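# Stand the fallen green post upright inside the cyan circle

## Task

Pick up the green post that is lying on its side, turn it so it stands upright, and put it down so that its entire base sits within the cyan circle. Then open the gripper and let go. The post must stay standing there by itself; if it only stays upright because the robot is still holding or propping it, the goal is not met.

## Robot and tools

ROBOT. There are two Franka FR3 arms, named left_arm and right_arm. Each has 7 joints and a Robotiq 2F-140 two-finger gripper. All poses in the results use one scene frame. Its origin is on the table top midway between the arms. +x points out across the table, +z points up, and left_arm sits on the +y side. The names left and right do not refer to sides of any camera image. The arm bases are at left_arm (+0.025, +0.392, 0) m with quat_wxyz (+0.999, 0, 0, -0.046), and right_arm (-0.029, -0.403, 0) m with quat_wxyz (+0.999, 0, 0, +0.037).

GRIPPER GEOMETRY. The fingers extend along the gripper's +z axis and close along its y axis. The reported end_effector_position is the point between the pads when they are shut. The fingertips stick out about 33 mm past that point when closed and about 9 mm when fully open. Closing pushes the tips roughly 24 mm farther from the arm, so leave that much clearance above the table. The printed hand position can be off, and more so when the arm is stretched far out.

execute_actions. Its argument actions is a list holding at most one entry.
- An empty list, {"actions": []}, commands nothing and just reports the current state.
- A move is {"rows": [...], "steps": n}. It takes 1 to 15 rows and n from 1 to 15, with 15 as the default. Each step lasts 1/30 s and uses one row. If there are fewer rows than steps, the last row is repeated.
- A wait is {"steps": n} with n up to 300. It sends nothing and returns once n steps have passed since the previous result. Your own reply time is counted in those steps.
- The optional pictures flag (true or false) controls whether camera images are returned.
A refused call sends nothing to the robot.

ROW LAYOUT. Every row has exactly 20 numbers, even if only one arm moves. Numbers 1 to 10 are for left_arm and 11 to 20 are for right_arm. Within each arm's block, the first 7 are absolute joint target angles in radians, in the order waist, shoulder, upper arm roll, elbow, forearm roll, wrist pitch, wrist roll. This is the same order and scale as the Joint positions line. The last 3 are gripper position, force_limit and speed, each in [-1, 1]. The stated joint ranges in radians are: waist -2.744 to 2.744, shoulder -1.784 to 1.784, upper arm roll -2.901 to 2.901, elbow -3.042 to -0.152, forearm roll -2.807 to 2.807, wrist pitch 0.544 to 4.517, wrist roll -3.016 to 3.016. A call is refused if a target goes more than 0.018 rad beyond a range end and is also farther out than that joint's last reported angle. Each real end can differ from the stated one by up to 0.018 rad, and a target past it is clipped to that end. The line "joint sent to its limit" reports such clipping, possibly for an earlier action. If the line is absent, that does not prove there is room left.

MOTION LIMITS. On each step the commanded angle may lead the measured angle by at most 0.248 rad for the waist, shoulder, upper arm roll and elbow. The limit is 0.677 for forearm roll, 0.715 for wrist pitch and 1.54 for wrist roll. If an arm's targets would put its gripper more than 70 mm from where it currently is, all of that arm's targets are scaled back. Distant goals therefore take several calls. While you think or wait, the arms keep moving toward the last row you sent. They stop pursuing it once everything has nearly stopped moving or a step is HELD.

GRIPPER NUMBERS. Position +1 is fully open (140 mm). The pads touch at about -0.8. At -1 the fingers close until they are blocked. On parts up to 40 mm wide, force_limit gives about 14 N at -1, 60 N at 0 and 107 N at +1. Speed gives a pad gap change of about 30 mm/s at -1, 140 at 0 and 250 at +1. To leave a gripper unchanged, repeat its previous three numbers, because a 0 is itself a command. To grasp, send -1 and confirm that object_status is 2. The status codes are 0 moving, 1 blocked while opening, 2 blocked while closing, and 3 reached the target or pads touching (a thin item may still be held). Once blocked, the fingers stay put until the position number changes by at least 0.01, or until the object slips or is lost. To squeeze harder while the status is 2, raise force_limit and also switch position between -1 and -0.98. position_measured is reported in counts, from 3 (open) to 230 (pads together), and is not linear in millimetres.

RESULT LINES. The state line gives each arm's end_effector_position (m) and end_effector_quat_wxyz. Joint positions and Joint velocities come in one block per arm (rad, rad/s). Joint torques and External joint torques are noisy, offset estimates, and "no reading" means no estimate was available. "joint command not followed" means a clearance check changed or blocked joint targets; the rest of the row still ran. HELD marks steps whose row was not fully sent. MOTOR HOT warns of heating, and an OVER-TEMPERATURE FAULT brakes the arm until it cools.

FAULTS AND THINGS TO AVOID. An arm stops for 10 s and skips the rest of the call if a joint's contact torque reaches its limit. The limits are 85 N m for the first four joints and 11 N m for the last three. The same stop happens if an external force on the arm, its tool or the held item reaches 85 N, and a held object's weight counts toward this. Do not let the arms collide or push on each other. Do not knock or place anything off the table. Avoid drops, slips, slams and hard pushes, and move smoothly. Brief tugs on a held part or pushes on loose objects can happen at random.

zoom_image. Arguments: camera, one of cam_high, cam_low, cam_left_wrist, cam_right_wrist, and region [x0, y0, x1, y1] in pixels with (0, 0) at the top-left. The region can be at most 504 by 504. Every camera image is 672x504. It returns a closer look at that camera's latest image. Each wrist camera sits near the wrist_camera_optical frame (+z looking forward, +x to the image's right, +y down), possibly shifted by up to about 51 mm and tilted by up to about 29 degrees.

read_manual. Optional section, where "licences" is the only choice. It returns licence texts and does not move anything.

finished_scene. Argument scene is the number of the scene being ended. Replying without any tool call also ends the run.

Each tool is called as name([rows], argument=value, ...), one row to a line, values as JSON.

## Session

execute_actions(actions=[])

Scene clock: 0.00 s of 3900.00 s.
left_arm: end_effector_position=(+0.5802, +0.3316, +0.4223) position_measured=3 object_status=3 end_effector_quat_wxyz=(-0.002, +0.899, -0.438, +0.012) | right_arm: end_effector_position=(+0.5101, -1.0304, +0.1638) position_measured=3 object_status=3 end_effector_quat_wxyz=(+0.215, +0.962, +0.102, +0.134)
Joint positions: left_arm=[ 0.004 -0.007 -0.017 -1.561 -0.005  1.579 -0.77 ] | right_arm=[-1.082  0.56   0.17  -1.645 -0.236  2.703 -2.481]
Joint velocities: left_arm=[ 0.     0.     0.001 -0.    -0.001  0.001 -0.   ] | right_arm=[-0.001 -0.    -0.001  0.001 -0.     0.001 -0.001]
Joint torques (N m, as the joint torque sensors report them, + toward a larger angle): no reading
External joint torques (N m, as the arm's controller estimates them; a push from outside toward a larger angle lowers the number): no reading

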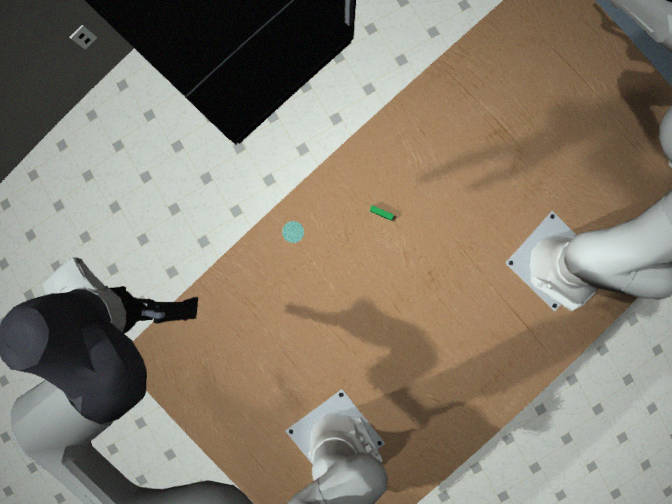

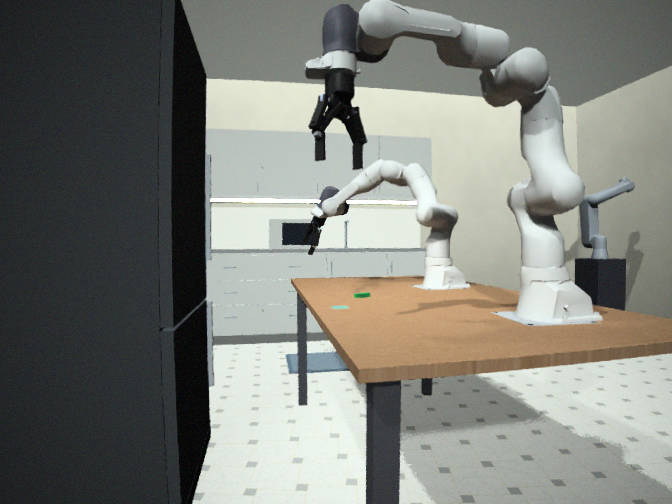

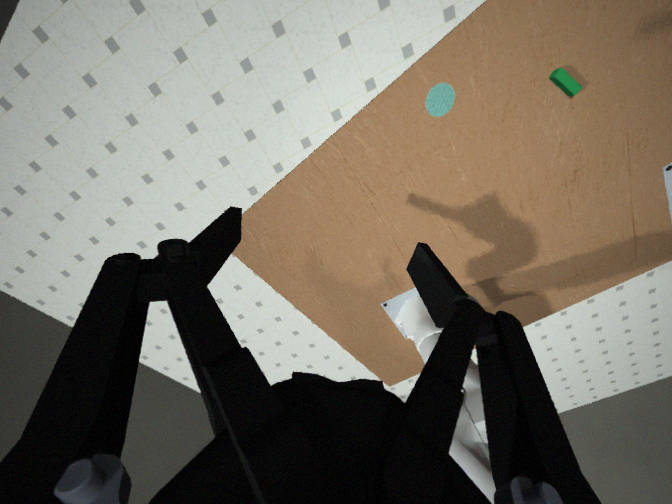

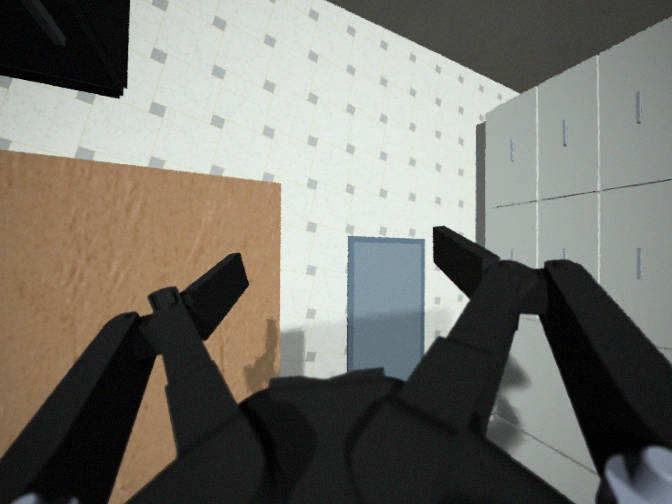

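execute_actions([
  {"rows":[[0.8,-0.007,0,-1.561,0,1.579,-0.77,1,0,0,0.497,0.4,0,-1.511,0,1.516,-1.571,0.4,0,0.5]],"steps":15},
], pictures=false)

execute_actions([
  {"steps":60},
], pictures=false)

execute_actions([
  {"rows":[[0.8,-0.007,0,-1.561,0,1.579,-0.77,1,0,0,0.497,0.615,0,-1.511,0,1.516,-1.571,0.4,0,0.5]],"steps":15},
])

Scene clock: 27.97 s of 3900.00 s.
left_arm: end_effector_position=(+0.5393, +0.6095, +0.4223) position_measured=3 object_status=3 end_effector_quat_wxyz=(-0.005, +0.980, -0.197, +0.012) | right_arm: end_effector_position=(+0.5485, -0.8267, +0.2086) position_measured=78 object_status=3 end_effector_quat_wxyz=(+0.052, +0.998, -0.022, +0.033)
Joint positions: left_arm=[ 0.502 -0.007 -0.007 -1.561 -0.006  1.579 -0.77 ] | right_arm=[-0.714  0.429  0.031 -1.535 -0.071  2.076 -2.109]
Joint velocities: left_arm=[ 1.061  0.001  0.074 -0.001  0.001 -0.    -0.   ] | right_arm=[ 0.643 -0.074 -0.048  0.053  0.131 -0.887  0.48 ]
Joint torques (N m, as the joint torque sensors report them, + toward a larger angle): left_arm=[ -2.57 -32.03  -2.85  25.41   1.78   2.38  -0.08] | right_arm=[ -0.07 -46.15  -1.24  26.99   1.27   2.49   0.48]
External joint torques (N m, as the arm's controller estimates them; a push from outside toward a larger angle lowers the number): left_arm=[ 0.38  0.58 -0.41  1.61  0.98 -0.03 -0.08] | right_arm=[ 0.88 -1.32 -1.6   3.07  0.5  -0.38  0.49]
Steps of this call (steps 1 to 90: nothing new was sent; then 24.47 s passed at rest; steps 91 to 105: all 15 steps of this action). Readings (joint positions | what the end effector reports):
91: left_arm=[0.022 -0.007 -0.027 -1.561 -0.006 1.579 -0.770] | right_arm=[-1.054 0.556 0.140 -1.632 -0.212 2.646 -2.440] | left_arm position_measured=3 object_status=3 | right_arm position_measured=3 object_status=0
92: left_arm=[0.049 -0.007 -0.031 -1.561 -0.006 1.579 -0.770] | right_arm=[-1.023 0.544 0.113 -1.618 -0.187 2.582 -2.396] | left_arm position_measured=3 object_status=3 | right_arm position_measured=11 object_status=0
94: left_arm=[0.111 -0.007 -0.028 -1.561 -0.006 1.579 -0.770] | right_arm=[-0.967 0.512 0.081 -1.593 -0.153 2.477 -2.328] | left_arm position_measured=3 object_status=3 | right_arm position_measured=32 object_status=0
98: left_arm=[0.248 -0.007 -0.017 -1.561 -0.006 1.579 -0.770] | right_arm=[-0.867 0.463 0.053 -1.559 -0.112 2.313 -2.231] | left_arm position_measured=3 object_status=3 | right_arm position_measured=74 object_status=0
105: the state above

Scene clock: 29.97 s of 3900.00 s.
left_arm: end_effector_position=(+0.4485, +0.7558, +0.4222) position_measured=3 object_status=3 end_effector_quat_wxyz=(-0.008, +0.999, -0.045, +0.009) | right_arm: end_effector_position=(+0.4309, -0.1062, +0.2117) position_measured=78 object_status=3 end_effector_quat_wxyz=(+0.054, +0.938, +0.284, -0.189)
Joint positions: left_arm=[ 0.801 -0.007  0.001 -1.561 -0.001  1.579 -0.77 ] | right_arm=[ 0.498  0.402  0.002 -1.513 -0.001  1.518 -1.586]
Joint velocities: left_arm=[ 0.     0.     0.    -0.001  0.001 -0.    -0.001] | right_arm=[-0.     0.     0.    -0.002 -0.    -0.002  0.026]
Joint torques (N m, as the joint torque sensors report them, + toward a larger angle): left_arm=[ -1.1  -30.97  -0.7   24.15   1.34   2.58  -0.16] | right_arm=[ -1.54 -44.15  -0.98  25.73   0.83   1.39   0.3 ]
External joint torques (N m, as the arm's controller estimates them; a push from outside toward a larger angle lowers the number): left_arm=[-1.16  0.16 -0.76  0.53  0.51  0.   -0.16] | right_arm=[-1.56 -0.28 -1.42  2.51  0.    0.01  0.31]
Steps of this call (steps 1 to 60: the robot went on to your last target). Readings (joint positions | what the end effector reports):
1: left_arm=[0.539 -0.007 -0.006 -1.561 -0.006 1.579 -0.770] | right_arm=[-0.691 0.427 0.029 -1.533 -0.067 2.046 -2.093] | left_arm position_measured=3 object_status=3 | right_arm position_measured=78 object_status=3
2: left_arm=[0.576 -0.007 -0.005 -1.561 -0.006 1.579 -0.770] | right_arm=[-0.668 0.425 0.026 -1.531 -0.063 2.017 -2.077] | left_arm position_measured=3 object_status=3 | right_arm position_measured=78 object_status=3
4: left_arm=[0.651 -0.007 -0.004 -1.561 -0.005 1.579 -0.770] | right_arm=[-0.621 0.422 0.022 -1.528 -0.055 1.962 -2.045] | left_arm position_measured=3 object_status=3 | right_arm position_measured=78 object_status=3
8: left_arm=[0.773 -0.007 0.008 -1.561 -0.003 1.579 -0.770] | right_arm=[-0.519 0.417 0.015 -1.524 -0.041 1.864 -1.984] | left_arm position_measured=3 object_status=3 | right_arm position_measured=78 object_status=3
60: the state above

Scene clock: 30.47 s of 3900.00 s.
left_arm: end_effector_position=(+0.4485, +0.7558, +0.4222) position_measured=3 object_status=3 end_effector_quat_wxyz=(-0.008, +0.999, -0.045, +0.009) | right_arm: end_effector_position=(+0.3962, -0.1286, +0.0950) position_measured=78 object_status=3 end_effector_quat_wxyz=(+0.085, +0.912, +0.274, -0.294)
Joint positions: left_arm=[ 0.801 -0.007  0.001 -1.561 -0.001  1.579 -0.77 ] | right_arm=[ 0.498  0.622  0.002 -1.515 -0.001  1.516 -1.58 ]
Joint velocities: left_arm=[-0.001 -0.     0.001  0.001 -0.     0.001  0.   ] | right_arm=[ 0.001 -0.074 -0.001  0.033  0.002  0.     0.005]
Joint torques (N m, as the joint torque sensors report them, + toward a larger angle): left_arm=[ -1.68 -31.75  -1.72  24.33   1.38   2.47  -0.09] | right_arm=[ -2.03 -47.51  -0.68  23.08   0.78   0.81   0.35]
External joint torques (N m, as the arm's controller estimates them; a push from outside toward a larger angle lowers the number): left_arm=[-1.73 -0.58 -1.77  0.69  0.55 -0.12 -0.09] | right_arm=[-2.11 -0.5  -1.35  2.03  0.04  0.21  0.37]
Steps of this call (steps 1 to 15: all 15 steps of this action). Readings (joint positions | what the end effector reports):
1: left_arm=[0.801 -0.007 0.001 -1.561 -0.001 1.579 -0.770] | right_arm=[0.498 0.412 0.002 -1.505 -0.001 1.518 -1.586] | left_arm position_measured=3 object_status=3 | right_arm position_measured=78 object_status=3
2: left_arm=[0.801 -0.007 0.001 -1.561 -0.001 1.579 -0.770] | right_arm=[0.498 0.435 0.002 -1.499 -0.001 1.520 -1.586] | left_arm position_measured=3 object_status=3 | right_arm position_measured=78 object_status=3
4: left_arm=[0.801 -0.007 0.001 -1.561 -0.001 1.579 -0.770] | right_arm=[0.498 0.494 0.002 -1.498 -0.001 1.520 -1.585] | left_arm position_measured=3 object_status=3 | right_arm position_measured=78 object_status=3
8: left_arm=[0.801 -0.007 0.001 -1.561 -0.001 1.579 -0.770] | right_arm=[0.498 0.605 0.002 -1.513 -0.001 1.519 -1.583] | left_arm position_measured=3 object_status=3 | right_arm position_measured=78 object_status=3
15: the state above

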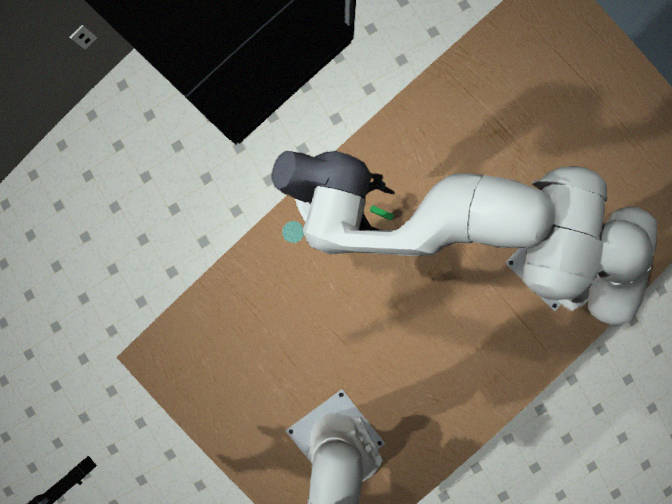

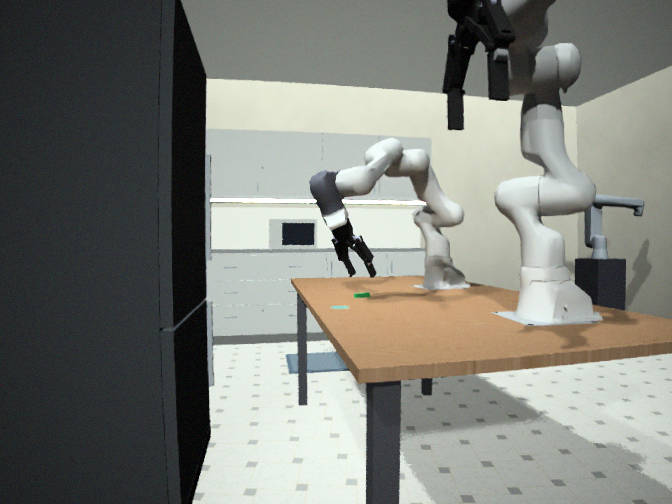

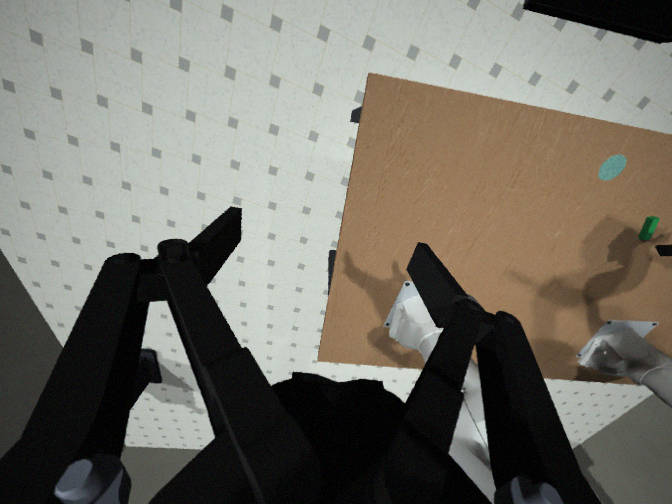

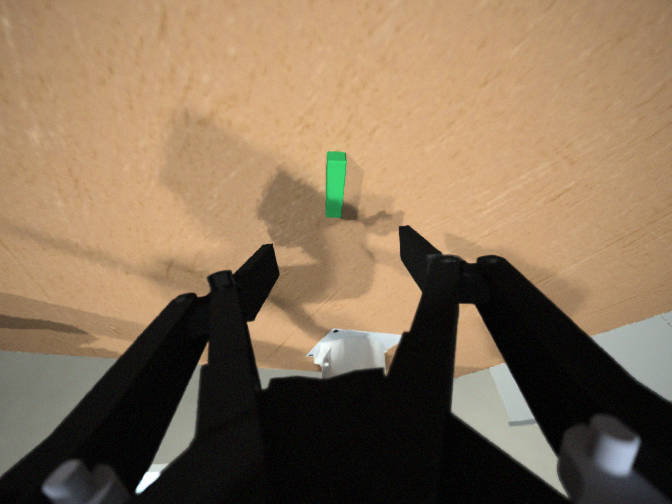

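Centred. Descend.

execute_actions([
  {"rows":[[0.8,-0.007,0,-1.561,0,1.579,-0.77,1,0,0,0.497,0.64,0,-1.519,0,1.55,-1.571,0.2,0,0.5],[0.8,-0.007,0,-1.561,0,1.579,-0.77,1,0,0,0.497,0.66,0,-1.525,0,1.58,-1.571,0.2,0,0.5],[0.8,-0.007,0,-1.561,0,1.579,-0.77,1,0,0,0.497,0.68,0,-1.531,0,1.61,-1.571,0.2,0,0.5],[0.8,-0.007,0,-1.561,0,1.579,-0.77,1,0,0,0.497,0.7,0,-1.537,0,1.628,-1.571,0.2,0,0.5]],"steps":15},
], pictures=false)

execute_actions([
  {"steps":10},
])

Scene clock: 40.67 s of 3900.00 s.
left_arm: end_effector_position=(+0.4485, +0.7558, +0.4222) position_measured=3 object_status=3 end_effector_quat_wxyz=(-0.008, +0.999, -0.045, +0.009) | right_arm: end_effector_position=(+0.3949, -0.1293, +0.0362) position_measured=104 object_status=3 end_effector_quat_wxyz=(+0.085, +0.912, +0.272, -0.295)
Joint positions: left_arm=[ 0.801 -0.007  0.001 -1.561 -0.001  1.579 -0.77 ] | right_arm=[ 0.498  0.704  0.002 -1.539 -0.001  1.618 -1.578]
Joint velocities: left_arm=[ 0.001  0.002 -0.001  0.    -0.    -0.     0.001] | right_arm=[ 0.    -0.021  0.001  0.003  0.     0.051  0.001]
Joint torques (N m, as the joint torque sensors report them, + toward a larger angle): left_arm=[ -0.75 -31.02  -1.33  24.51   1.48   2.56  -0.12] | right_arm=[ -1.57 -48.18  -0.51  23.19   0.69   1.21   0.34]
External joint torques (N m, as the arm's controller estimates them; a push from outside toward a larger angle lowers the number): left_arm=[-0.73  0.03 -1.3   0.94  0.66 -0.02 -0.12] | right_arm=[-1.53  0.45 -1.15  2.63  0.01  0.63  0.36]
Steps of this call (steps 1 to 15: the robot went on to your last target; steps 16 to 90: nothing new was sent; then 6.70 s passed at rest; steps 91 to 105: all 15 steps of this action). Readings (joint positions | what the end effector reports):
91: left_arm=[0.801 -0.007 0.001 -1.561 -0.001 1.579 -0.770] | right_arm=[0.498 0.617 0.002 -1.512 -0.001 1.521 -1.578] | left_arm position_measured=3 object_status=3 | right_arm position_measured=78 object_status=0
92: left_arm=[0.801 -0.007 0.001 -1.561 -0.001 1.579 -0.770] | right_arm=[0.498 0.622 0.002 -1.513 -0.001 1.530 -1.578] | left_arm position_measured=3 object_status=3 | right_arm position_measured=86 object_status=0
94: left_arm=[0.801 -0.007 0.001 -1.561 -0.001 1.579 -0.770] | right_arm=[0.498 0.645 0.002 -1.517 -0.001 1.559 -1.578] | left_arm position_measured=3 object_status=3 | right_arm position_measured=103 object_status=0
98: left_arm=[0.801 -0.007 0.001 -1.561 -0.001 1.579 -0.770] | right_arm=[0.498 0.697 0.002 -1.535 -0.001 1.595 -1.578] | left_arm position_measured=3 object_status=3 | right_arm position_measured=104 object_status=0
105: the state above

Scene clock: 41.00 s of 3900.00 s.
left_arm: end_effector_position=(+0.4485, +0.7558, +0.4222) position_measured=3 object_status=3 end_effector_quat_wxyz=(-0.008, +0.999, -0.045, +0.009) | right_arm: end_effector_position=(+0.3972, -0.1279, +0.0362) position_measured=104 object_status=3 end_effector_quat_wxyz=(+0.084, +0.913, +0.273, -0.291)
Joint positions: left_arm=[ 0.801 -0.007  0.001 -1.561 -0.001  1.579 -0.77 ] | right_arm=[ 0.498  0.702  0.002 -1.539 -0.001  1.625 -1.578]
Joint velocities: left_arm=[-0.     0.001  0.001  0.    -0.001  0.     0.001] | right_arm=[ 0.001 -0.002  0.     0.    -0.001  0.006 -0.   ]
Joint torques (N m, as the joint torque sensors report them, + toward a larger angle): left_arm=[ -0.6  -31.59  -1.93  24.7    1.5    2.56  -0.1 ] | right_arm=[ -1.71 -49.61  -0.54  23.52   0.7    1.21   0.41]
External joint torques (N m, as the arm's controller estimates them; a push from outside toward a larger angle lowers the number): left_arm=[-0.58 -0.58 -1.9   1.14  0.67 -0.02 -0.1 ] | right_arm=[-1.8  -0.46 -1.29  2.63  0.01  0.56  0.42]
Steps of this call (steps 1 to 10: the robot went on to your last target). Readings (joint positions | what the end effector reports):
1: left_arm=[0.801 -0.007 0.001 -1.561 -0.001 1.579 -0.770] | right_arm=[0.498 0.703 0.002 -1.539 -0.001 1.619 -1.578] | left_arm position_measured=3 object_status=3 | right_arm position_measured=104 object_status=3
2: left_arm=[0.801 -0.007 0.001 -1.561 -0.001 1.579 -0.770] | right_arm=[0.498 0.703 0.002 -1.539 -0.001 1.621 -1.578] | left_arm position_measured=3 object_status=3 | right_arm position_measured=104 object_status=3
4: left_arm=[0.801 -0.007 0.001 -1.561 -0.001 1.579 -0.770] | right_arm=[0.498 0.702 0.002 -1.539 -0.001 1.622 -1.578] | left_arm position_measured=3 object_status=3 | right_arm position_measured=104 object_status=3
8: left_arm=[0.801 -0.007 0.001 -1.561 -0.001 1.579 -0.770] | right_arm=[0.498 0.702 0.002 -1.539 -0.001 1.624 -1.578] | left_arm position_measured=3 object_status=3 | right_arm position_measured=104 object_status=3
10: the state above

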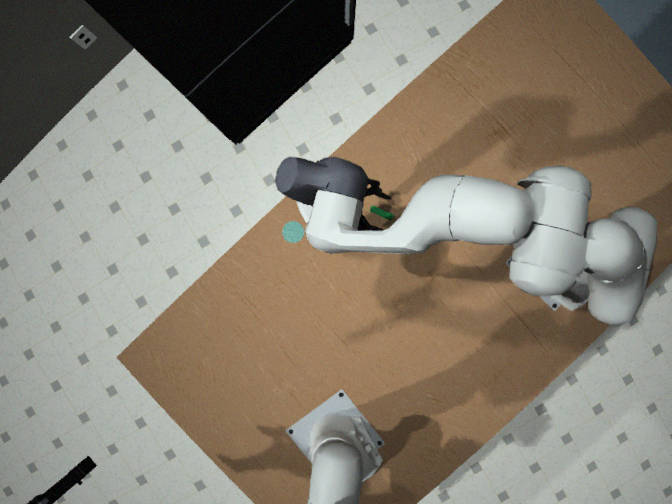

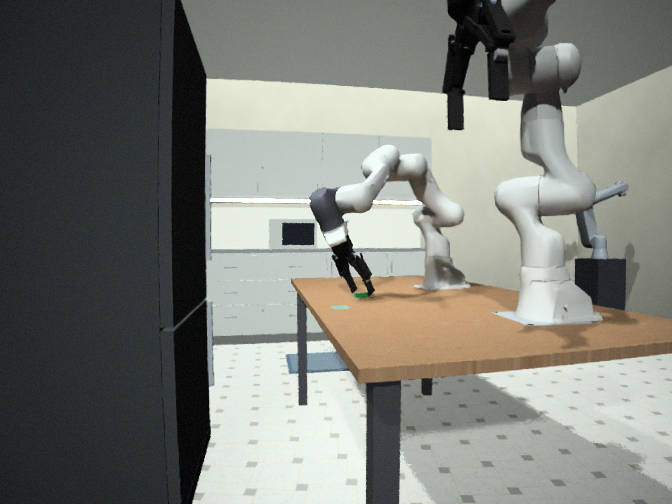

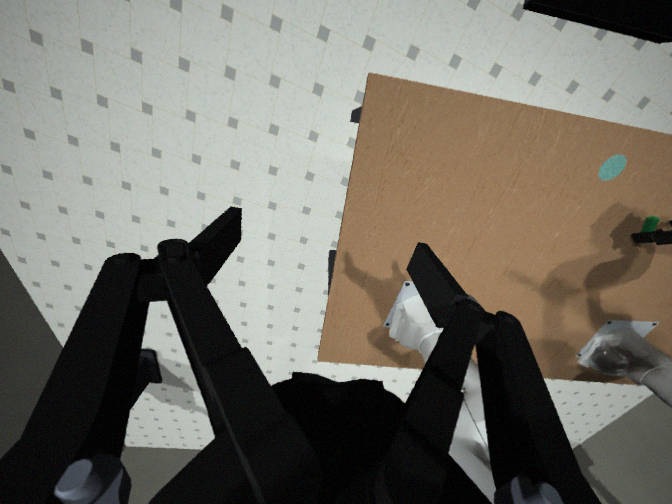

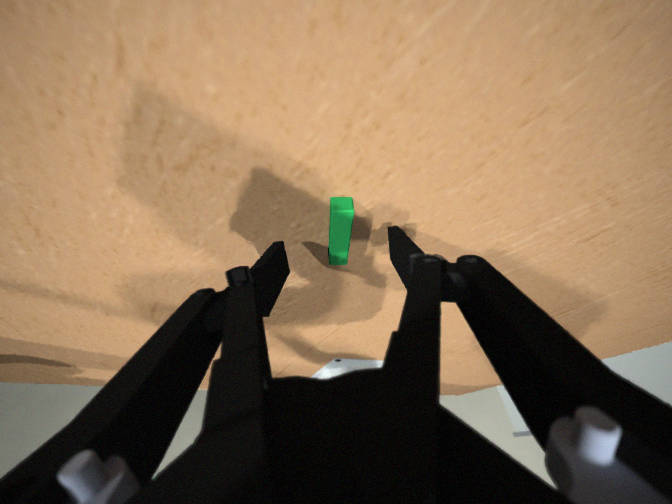

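execute_actions([
  {"rows":[[0.8,-0.007,0,-1.561,0,1.579,-0.77,1,0,0,0.497,0.7,0,-1.537,0,1.628,-1.571,-1,0,0.5]],"steps":15},
], pictures=false)

execute_actions([
  {"steps":8},
])

Scene clock: 47.50 s of 3900.00 s.
left_arm: end_effector_position=(+0.4486, +0.7558, +0.4222) position_measured=3 object_status=3 end_effector_quat_wxyz=(-0.008, +0.999, -0.045, +0.009) | right_arm: end_effector_position=(+0.3979, -0.1274, +0.0365) position_measured=211 object_status=0 end_effector_quat_wxyz=(+0.084, +0.913, +0.273, -0.290)
Joint positions: left_arm=[ 0.801 -0.007  0.001 -1.561 -0.001  1.579 -0.77 ] | right_arm=[ 0.498  0.702  0.002 -1.538 -0.001  1.626 -1.578]
Joint velocities: left_arm=[ 0.    -0.     0.     0.001  0.     0.    -0.001] | right_arm=[-0.    -0.001  0.001  0.001 -0.     0.001 -0.   ]
Joint torques (N m, as the joint torque sensors report them, + toward a larger angle): left_arm=[ -1.16 -31.63  -1.4   24.57   1.34   2.67  -0.08] | right_arm=[ -1.89 -49.19  -0.38  23.25   0.69   1.17   0.35]
External joint torques (N m, as the arm's controller estimates them; a push from outside toward a larger angle lowers the number): left_arm=[-1.16 -0.4  -1.39  0.89  0.51  0.08 -0.08] | right_arm=[-2.02 -0.08 -1.15  2.34 -0.01  0.52  0.36]
Steps of this call (steps 1 to 15: the robot went on to your last target; steps 16 to 90: nothing new was sent; then 3.00 s passed at rest; steps 91 to 105: all 15 steps of this action). Readings (joint positions | what the end effector reports):
91: left_arm=[0.801 -0.007 0.001 -1.561 -0.001 1.579 -0.770] | right_arm=[0.498 0.702 0.002 -1.539 -0.001 1.626 -1.578] | left_arm position_measured=3 object_status=3 | right_arm position_measured=104 object_status=0
92: left_arm=[0.801 -0.007 0.001 -1.561 -0.001 1.579 -0.770] | right_arm=[0.498 0.702 0.002 -1.539 -0.001 1.626 -1.578] | left_arm position_measured=3 object_status=3 | right_arm position_measured=111 object_status=0
94: left_arm=[0.801 -0.007 0.001 -1.561 -0.001 1.579 -0.770] | right_arm=[0.498 0.702 0.002 -1.539 -0.001 1.626 -1.578] | left_arm position_measured=3 object_status=3 | right_arm position_measured=133 object_status=0
98: left_arm=[0.801 -0.007 0.001 -1.561 -0.001 1.579 -0.770] | right_arm=[0.498 0.702 0.002 -1.539 -0.001 1.626 -1.578] | left_arm position_measured=3 object_status=3 | right_arm position_measured=175 object_status=0
105: the state above

Scene clock: 47.77 s of 3900.00 s.
left_arm: end_effector_position=(+0.4486, +0.7558, +0.4222) position_measured=3 object_status=3 end_effector_quat_wxyz=(-0.008, +0.999, -0.045, +0.009) | right_arm: end_effector_position=(+0.3979, -0.1274, +0.0365) position_measured=211 object_status=2 end_effector_quat_wxyz=(+0.084, +0.913, +0.273, -0.290)
Joint positions: left_arm=[ 0.801 -0.007  0.001 -1.561 -0.001  1.579 -0.77 ] | right_arm=[ 0.498  0.702  0.002 -1.538 -0.001  1.626 -1.578]
Joint velocities: left_arm=[-0.001  0.    -0.001 -0.     0.    -0.     0.   ] | right_arm=[ 0.    -0.001  0.     0.001  0.001 -0.001  0.   ]
Joint torques (N m, as the joint torque sensors report them, + toward a larger angle): left_arm=[ -0.66 -31.72  -0.77  25.37   1.39   2.52  -0.16] | right_arm=[ -1.84 -48.87  -0.53  23.12   0.74   1.14   0.35]
External joint torques (N m, as the arm's controller estimates them; a push from outside toward a larger angle lowers the number): left_arm=[-0.56 -0.52 -0.65  1.72  0.57 -0.07 -0.16] | right_arm=[-1.97  0.24 -1.3   2.23  0.04  0.49  0.36]
Steps of this call (steps 1 to 8: the robot went on to your last target). Readings (joint positions | what the end effector reports):
1: left_arm=[0.801 -0.007 0.001 -1.561 -0.001 1.579 -0.770] | right_arm=[0.498 0.702 0.002 -1.538 -0.001 1.626 -1.578] | left_arm position_measured=3 object_status=3 | right_arm position_measured=211 object_status=0
2: left_arm=[0.801 -0.007 0.001 -1.561 -0.001 1.579 -0.770] | right_arm=[0.498 0.702 0.002 -1.538 -0.001 1.626 -1.578] | left_arm position_measured=3 object_status=3 | right_arm position_measured=211 object_status=2
4: left_arm=[0.801 -0.007 0.001 -1.561 -0.001 1.579 -0.770] | right_arm=[0.498 0.702 0.002 -1.538 -0.001 1.626 -1.578] | left_arm position_measured=3 object_status=3 | right_arm position_measured=211 object_status=2
8: the state above

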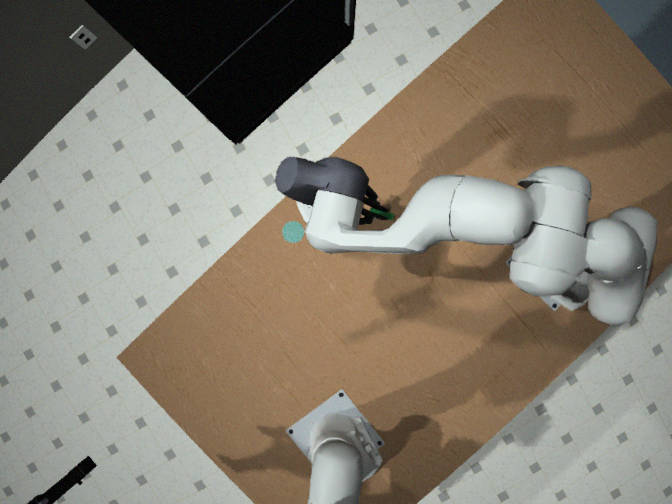

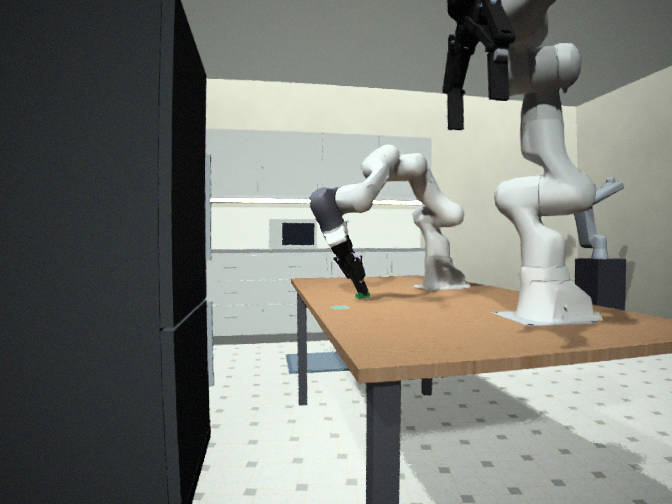

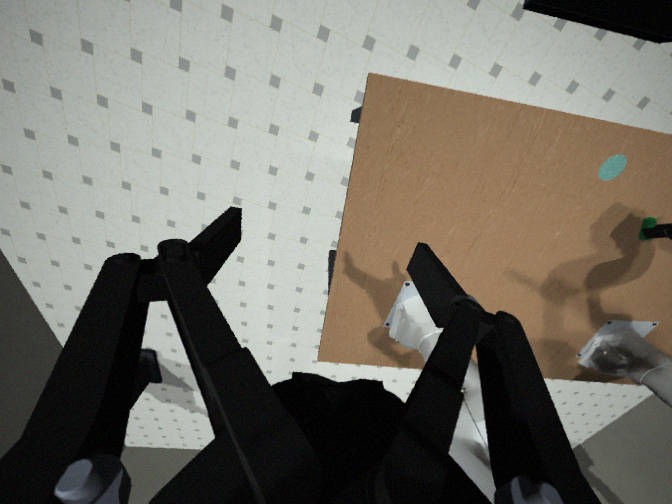

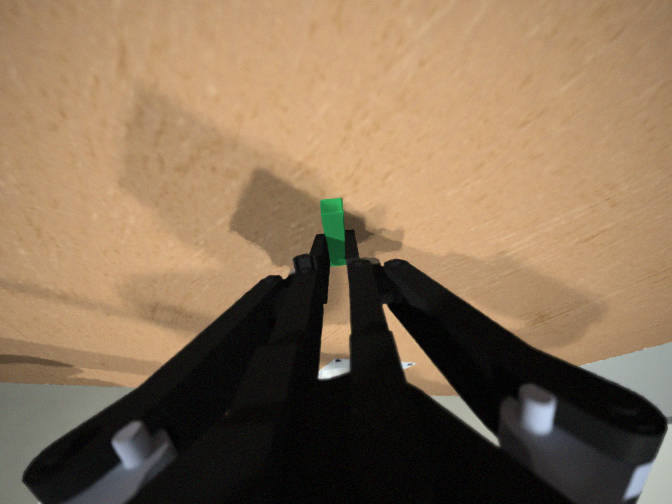

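execute_actions([
  {"rows":[[0.8,-0.007,0,-1.561,0,1.579,-0.77,1,0,0,0.497,0.66,0,-1.537,0,1.628,-1.571,-1,0,0.5],[0.8,-0.007,0,-1.561,0,1.579,-0.77,1,0,0,0.497,0.6,0,-1.537,0,1.628,-1.571,-1,0,0.5],[0.8,-0.007,0,-1.561,0,1.579,-0.77,1,0,0,0.497,0.54,0,-1.537,0,1.628,-1.571,-1,0,0.5],[0.8,-0.007,0,-1.561,0,1.579,-0.77,1,0,0,0.497,0.48,0,-1.537,0,1.628,-1.571,-1,0,0.5],[0.8,-0.007,0,-1.561,0,1.579,-0.77,1,0,0,0.497,0.42,0,-1.537,0,1.628,-1.571,-1,0,0.5],[0.8,-0.007,0,-1.561,0,1.579,-0.77,1,0,0,0.497,0.36,0,-1.537,0,1.628,-1.571,-1,0,0.5],[0.8,-0.007,0,-1.561,0,1.579,-0.77,1,0,0,0.497,0.36,0,-1.537,0,1.628,-1.571,-1,0,0.5],[0.8,-0.007,0,-1.561,0,1.579,-0.77,1,0,0,0.636,0.33,0,-2.35,0,3.8,-1.571,-1,0,0.5]],"steps":15},
], pictures=false)

execute_actions([
  {"steps":50},
], pictures=false)

execute_actions([
  {"rows":[[0.8,-0.007,0,-1.561,0,1.579,-0.77,1,0,0,0.636,0.45,0,-2.42,0,3.87,-1.571,-1,0,0.5],[0.8,-0.007,0,-1.561,0,1.579,-0.77,1,0,0,0.636,0.45,0,-2.42,0,3.87,-1.571,-1,0,0.5],[0.8,-0.007,0,-1.561,0,1.579,-0.77,1,0,0,0.636,0.504,0,-2.434,0,3.894,-1.571,-1,0,0.5],[0.8,-0.007,0,-1.561,0,1.579,-0.77,1,0,0,0.636,0.565,0,-2.409,0,3.93,-1.571,-1,0,0.5]],"steps":15},
])

zoom_image(camera="cam_high", region=[250,190,370,280])

Scene clock: 78.93 s of 3900.00 s.
left_arm: end_effector_position=(+0.4486, +0.7558, +0.4222) position_measured=3 object_status=3 end_effector_quat_wxyz=(-0.008, +0.999, -0.045, +0.009) | right_arm: end_effector_position=(+0.4593, -0.0257, +0.1320) position_measured=211 object_status=2 end_effector_quat_wxyz=(+0.015, +0.944, +0.327, -0.041)
Joint positions: left_arm=[ 0.801 -0.007  0.001 -1.561 -0.001  1.579 -0.77 ] | right_arm=[ 0.588  0.368 -0.003 -1.782 -0.001  2.062 -1.578]
Joint velocities: left_arm=[ 0.001 -0.     0.    -0.002  0.001 -0.001  0.001] | right_arm=[ 0.296 -0.302  0.038 -1.148 -0.002  1.944 -0.   ]
Joint torques (N m, as the joint torque sensors report them, + toward a larger angle): left_arm=[ -1.48 -30.78  -1.05  24.6    1.29   2.66  -0.17] | right_arm=[ -2.21 -37.22  -0.37  22.28   0.7    2.99   0.22]
External joint torques (N m, as the arm's controller estimates them; a push from outside toward a larger angle lowers the number): left_arm=[-1.54  0.31 -1.11  1.04  0.46  0.09 -0.17] | right_arm=[ 1.06 -1.06  2.02 -0.7   0.09  0.98  0.21]
Steps of this call (steps 1 to 15: the robot went on to your last target; steps 16 to 90: nothing new was sent; then 27.67 s passed at rest; steps 91 to 105: all 15 steps of this action). Readings (joint positions | what the end effector reports):
91: left_arm=[0.801 -0.007 0.001 -1.561 -0.001 1.579 -0.770] | right_arm=[0.498 0.699 0.002 -1.540 -0.001 1.626 -1.578] | left_arm position_measured=3 object_status=3 | right_arm position_measured=211 object_status=2
92: left_arm=[0.801 -0.007 0.001 -1.561 -0.001 1.579 -0.770] | right_arm=[0.498 0.687 0.002 -1.545 -0.001 1.626 -1.578] | left_arm position_measured=3 object_status=3 | right_arm position_measured=211 object_status=2
94: left_arm=[0.801 -0.007 0.001 -1.561 -0.001 1.579 -0.770] | right_arm=[0.498 0.640 0.002 -1.549 -0.001 1.625 -1.578] | left_arm position_measured=3 object_status=3 | right_arm position_measured=211 object_status=2
98: left_arm=[0.801 -0.007 0.001 -1.561 -0.001 1.579 -0.770] | right_arm=[0.504 0.507 -0.003 -1.564 -0.001 1.663 -1.578] | left_arm position_measured=3 object_status=3 | right_arm position_measured=211 object_status=2
105: the state above

Scene clock: 80.60 s of 3900.00 s.
left_arm: end_effector_position=(+0.4486, +0.7558, +0.4222) position_measured=3 object_status=3 end_effector_quat_wxyz=(-0.008, +0.999, -0.045, +0.009) | right_arm: end_effector_position=(+0.5414, +0.0857, +0.2372) position_measured=211 object_status=2 end_effector_quat_wxyz=(-0.182, +0.794, +0.297, +0.497)
Joint positions: left_arm=[ 0.801 -0.007  0.001 -1.561 -0.001  1.579 -0.77 ] | right_arm=[ 0.634  0.332  0.001 -2.348 -0.001  3.796 -1.578]
Joint velocities: left_arm=[-0.001  0.     0.001  0.001 -0.001  0.    -0.001] | right_arm=[-0.    -0.     0.002 -0.001 -0.     0.01  -0.001]
Joint torques (N m, as the joint torque sensors report them, + toward a larger angle): left_arm=[ -0.21 -31.58  -0.92  24.03   1.37   2.55  -0.11] | right_arm=[  0.38 -36.68  -0.3   18.15   0.47   3.74   0.37]
External joint torques (N m, as the arm's controller estimates them; a push from outside toward a larger angle lowers the number): left_arm=[-0.15 -0.53 -0.87  0.45  0.55 -0.03 -0.11] | right_arm=[ 0.32 -0.14 -0.69  0.19  0.09  0.44  0.35]
Steps of this call (steps 1 to 50: the robot went on to your last target). Readings (joint positions | what the end effector reports):
1: left_arm=[0.801 -0.007 0.001 -1.561 -0.001 1.579 -0.770] | right_arm=[0.598 0.358 -0.002 -1.825 -0.001 2.135 -1.578] | left_arm position_measured=3 object_status=3 | right_arm position_measured=211 object_status=2
2: left_arm=[0.801 -0.007 0.001 -1.561 -0.001 1.579 -0.770] | right_arm=[0.606 0.349 -0.001 -1.871 -0.001 2.215 -1.578] | left_arm position_measured=3 object_status=3 | right_arm position_measured=211 object_status=2
4: left_arm=[0.801 -0.007 0.001 -1.561 -0.001 1.579 -0.770] | right_arm=[0.620 0.336 -0.000 -1.981 -0.000 2.405 -1.578] | left_arm position_measured=3 object_status=3 | right_arm position_measured=211 object_status=2
8: left_arm=[0.801 -0.007 0.001 -1.561 -0.001 1.579 -0.770] | right_arm=[0.634 0.336 0.001 -2.238 -0.001 2.852 -1.578] | left_arm position_measured=3 object_status=3 | right_arm position_measured=211 object_status=2
50: the state above

Scene clock: 81.10 s of 3900.00 s.
left_arm: end_effector_position=(+0.4486, +0.7558, +0.4222) position_measured=3 object_status=3 end_effector_quat_wxyz=(-0.008, +0.999, -0.045, +0.009) | right_arm: end_effector_position=(+0.4958, +0.0468, +0.0695) position_measured=211 object_status=2 end_effector_quat_wxyz=(-0.154, +0.837, +0.313, +0.422)
Joint positions: left_arm=[ 0.801 -0.007  0.001 -1.561 -0.001  1.579 -0.77 ] | right_arm=[ 0.634  0.569  0.001 -2.412 -0.001  3.912 -1.578]
Joint velocities: left_arm=[-0.     0.     0.001  0.     0.     0.    -0.   ] | right_arm=[-0.001 -0.013  0.001  0.007 -0.001  0.096 -0.001]
Joint torques (N m, as the joint torque sensors report them, + toward a larger angle): left_arm=[ -0.93 -31.68  -1.13  23.99   1.39   2.59  -0.06] | right_arm=[  0.07 -38.21   0.06  15.96   0.18   3.96   0.37]
External joint torques (N m, as the arm's controller estimates them; a push from outside toward a larger angle lowers the number): left_arm=[-0.93 -0.67 -1.12  0.44  0.57  0.01 -0.06] | right_arm=[ 0.1  -0.57 -0.46  3.37  0.04  0.54  0.35]
Steps of this call (steps 1 to 15: all 15 steps of this action). Readings (joint positions | what the end effector reports):
1: left_arm=[0.801 -0.007 0.001 -1.561 -0.001 1.579 -0.770] | right_arm=[0.634 0.337 0.001 -2.352 -0.001 3.806 -1.578] | left_arm position_measured=3 object_status=3 | right_arm position_measured=211 object_status=2
2: left_arm=[0.801 -0.007 0.001 -1.561 -0.001 1.579 -0.770] | right_arm=[0.634 0.351 0.001 -2.361 -0.001 3.815 -1.578] | left_arm position_measured=3 object_status=3 | right_arm position_measured=211 object_status=2
4: left_arm=[0.801 -0.007 0.001 -1.561 -0.001 1.579 -0.770] | right_arm=[0.634 0.398 0.001 -2.377 -0.001 3.832 -1.578] | left_arm position_measured=3 object_status=3 | right_arm position_measured=211 object_status=2
8: left_arm=[0.801 -0.007 0.001 -1.561 -0.001 1.579 -0.770] | right_arm=[0.634 0.520 0.001 -2.399 -0.001 3.876 -1.578] | left_arm position_measured=3 object_status=3 | right_arm position_measured=211 object_status=2
15: the state above

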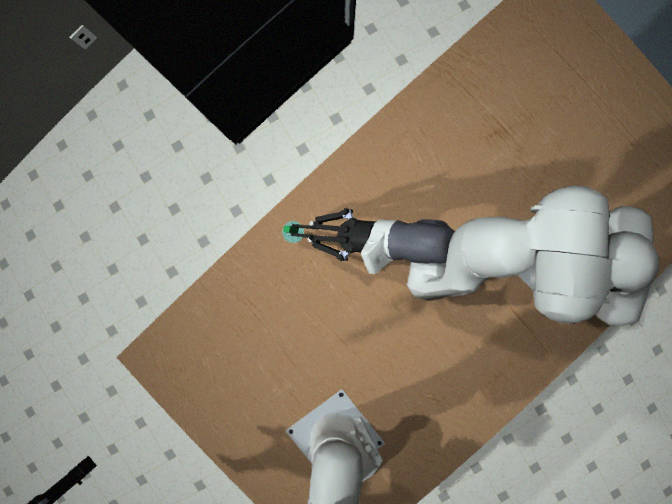

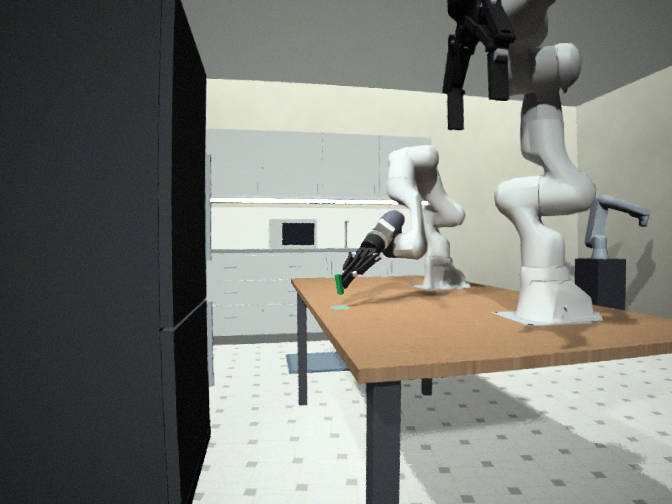

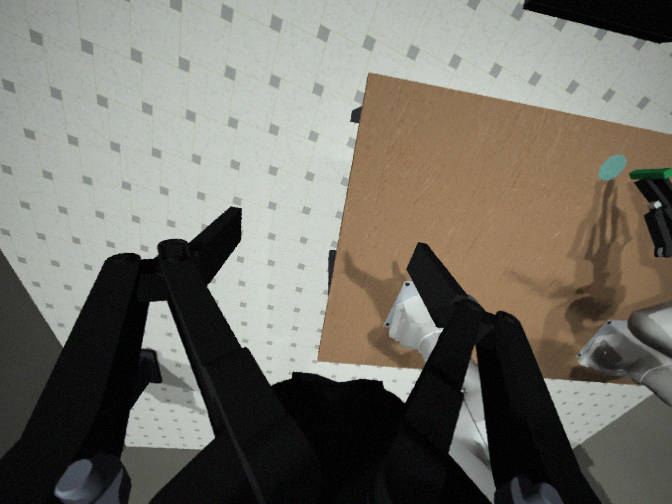

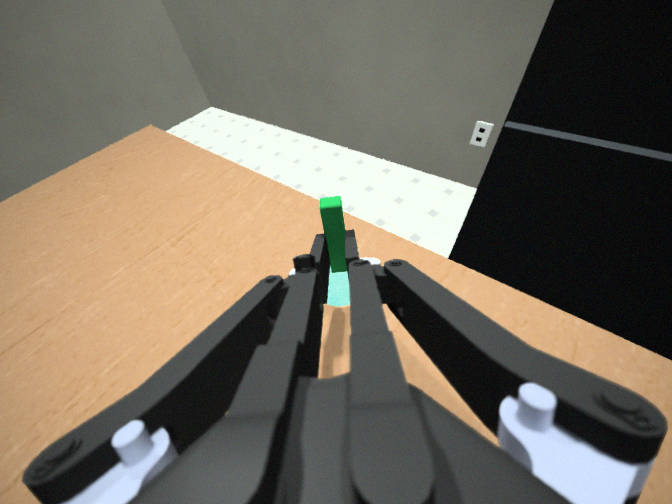

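Region (250, 190, 370, 280) of cam_high's 672x504 image, scaled by 4.200, with more detail than that image has; it fills the top 378 rows of this view, and the rest is white.

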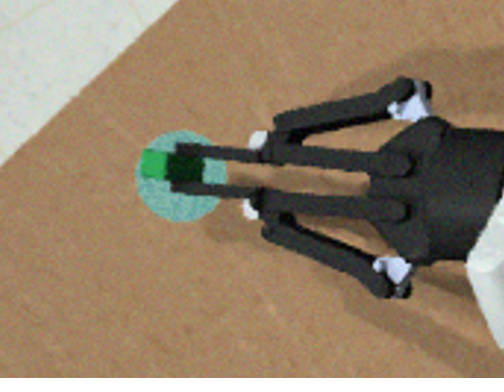

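execute_actions([
  {"rows":[[0.8,-0.007,0,-1.561,0,1.579,-0.77,1,0,0,0.642,0.59,0,-2.399,0,3.945,-1.571,-1,0,0.5],[0.8,-0.007,0,-1.561,0,1.579,-0.77,1,0,0,0.642,0.615,0,-2.389,0,3.96,-1.571,-1,0,0.5],[0.8,-0.007,0,-1.561,0,1.579,-0.77,1,0,0,0.642,0.64,0,-2.379,0,3.975,-1.571,-1,0,0.5]],"steps":15},
])

zoom_image(camera="cam_low", region=[300,240,400,320])

zoom_image(camera="cam_high", region=[250,190,370,280])

Scene clock: 95.37 s of 3900.00 s.
left_arm: end_effector_position=(+0.4486, +0.7558, +0.4222) position_measured=3 object_status=3 end_effector_quat_wxyz=(-0.008, +0.999, -0.045, +0.009) | right_arm: end_effector_position=(+0.4952, +0.0510, +0.0521) position_measured=211 object_status=2 end_effector_quat_wxyz=(-0.158, +0.832, +0.314, +0.429)
Joint positions: left_arm=[ 0.801 -0.007  0.001 -1.561 -0.001  1.579 -0.77 ] | right_arm=[ 0.64   0.639  0.001 -2.381 -0.001  3.969 -1.578]
Joint velocities: left_arm=[ 0.    -0.001 -0.    -0.     0.    -0.     0.   ] | right_arm=[-0.     0.    -0.001  0.003 -0.     0.02   0.001]
Joint torques (N m, as the joint torque sensors report them, + toward a larger angle): left_arm=[ -0.87 -31.32  -1.29  24.31   1.28   2.65  -0.06] | right_arm=[  0.24 -37.72   0.08  14.95   0.16   3.95   0.36]
External joint torques (N m, as the arm's controller estimates them; a push from outside toward a larger angle lowers the number): left_arm=[-0.93 -0.08 -1.34  0.66  0.45  0.06 -0.06] | right_arm=[ 0.35  0.81 -0.43  3.17  0.04  0.51  0.34]
Steps of this call (steps 1 to 30: the robot went on to your last target; steps 31 to 90: nothing new was sent; then 10.77 s passed at rest; steps 91 to 105: all 15 steps of this action). Readings (joint positions | what the end effector reports):
91: left_arm=[0.801 -0.007 0.001 -1.561 -0.001 1.579 -0.770] | right_arm=[0.635 0.570 0.001 -2.408 -0.001 3.930 -1.578] | left_arm position_measured=3 object_status=3 | right_arm position_measured=211 object_status=2
92: left_arm=[0.801 -0.007 0.001 -1.561 -0.001 1.579 -0.770] | right_arm=[0.636 0.578 0.001 -2.402 -0.001 3.936 -1.578] | left_arm position_measured=3 object_status=3 | right_arm position_measured=211 object_status=2
94: left_arm=[0.801 -0.007 0.001 -1.561 -0.001 1.579 -0.770] | right_arm=[0.638 0.606 0.001 -2.389 -0.001 3.948 -1.578] | left_arm position_measured=3 object_status=3 | right_arm position_measured=211 object_status=2
98: left_arm=[0.801 -0.007 0.001 -1.561 -0.001 1.579 -0.770] | right_arm=[0.640 0.637 0.001 -2.385 -0.001 3.960 -1.578] | left_arm position_measured=3 object_status=3 | right_arm position_measured=211 object_status=2
105: the state above

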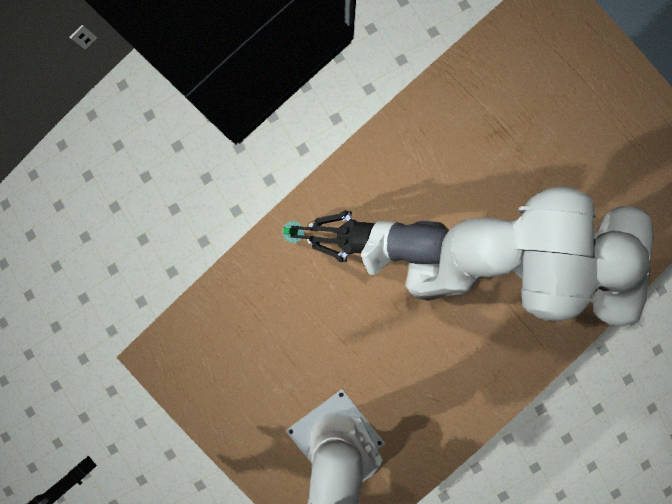

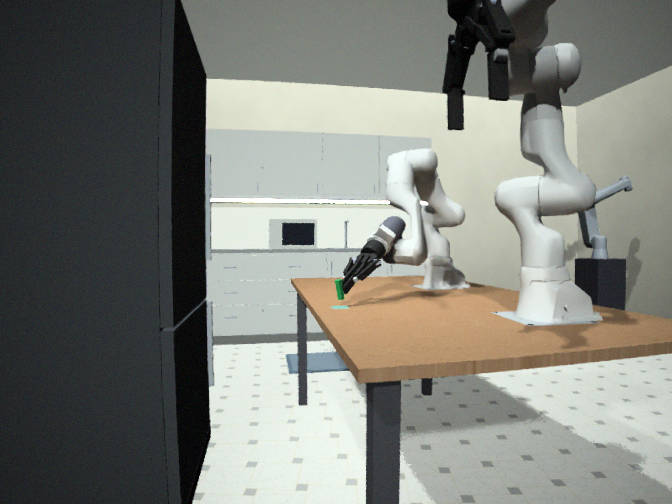

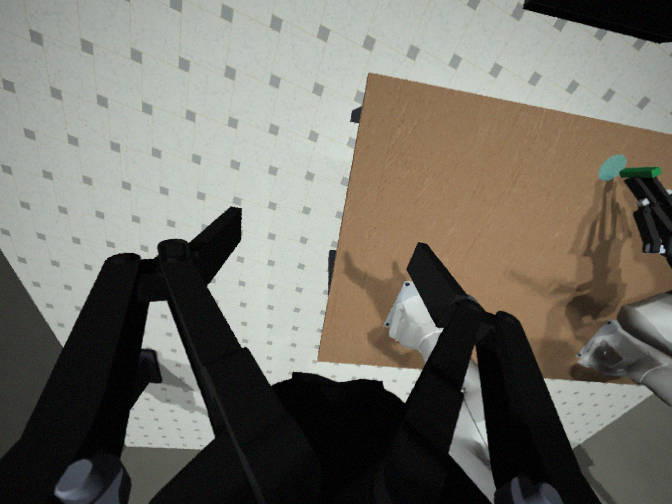

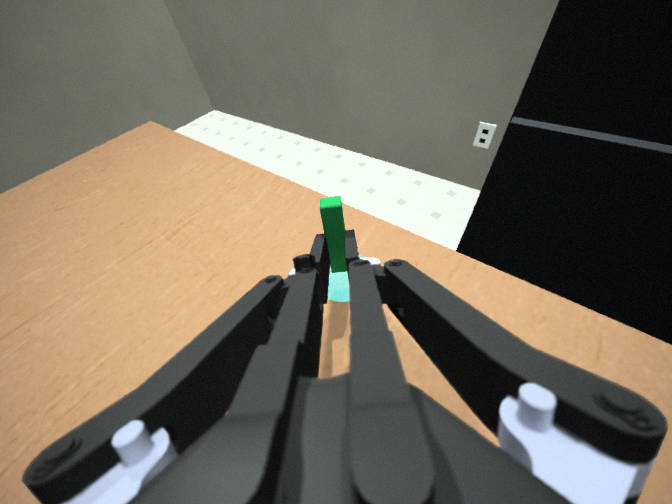

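Region (300, 240, 400, 320) of cam_low's 672x504 image, scaled by 5.040, with more detail than that image has; it fills the top 403 rows of this view, and the rest is white.

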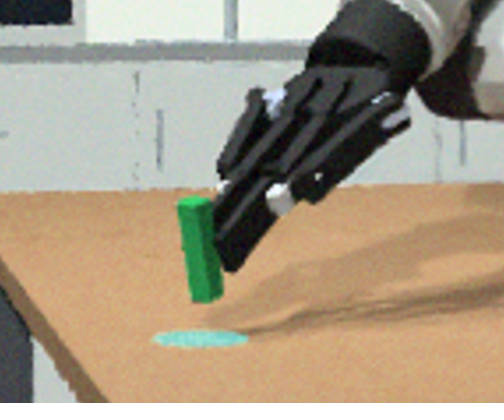

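Region (250, 190, 370, 280) of cam_high's 672x504 image, scaled by 4.200, with more detail than that image has; it fills the top 378 rows of this view, and the rest is white.

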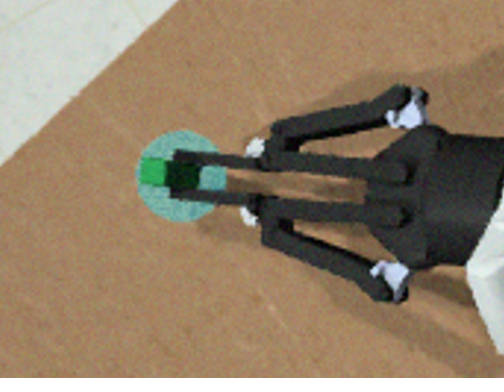

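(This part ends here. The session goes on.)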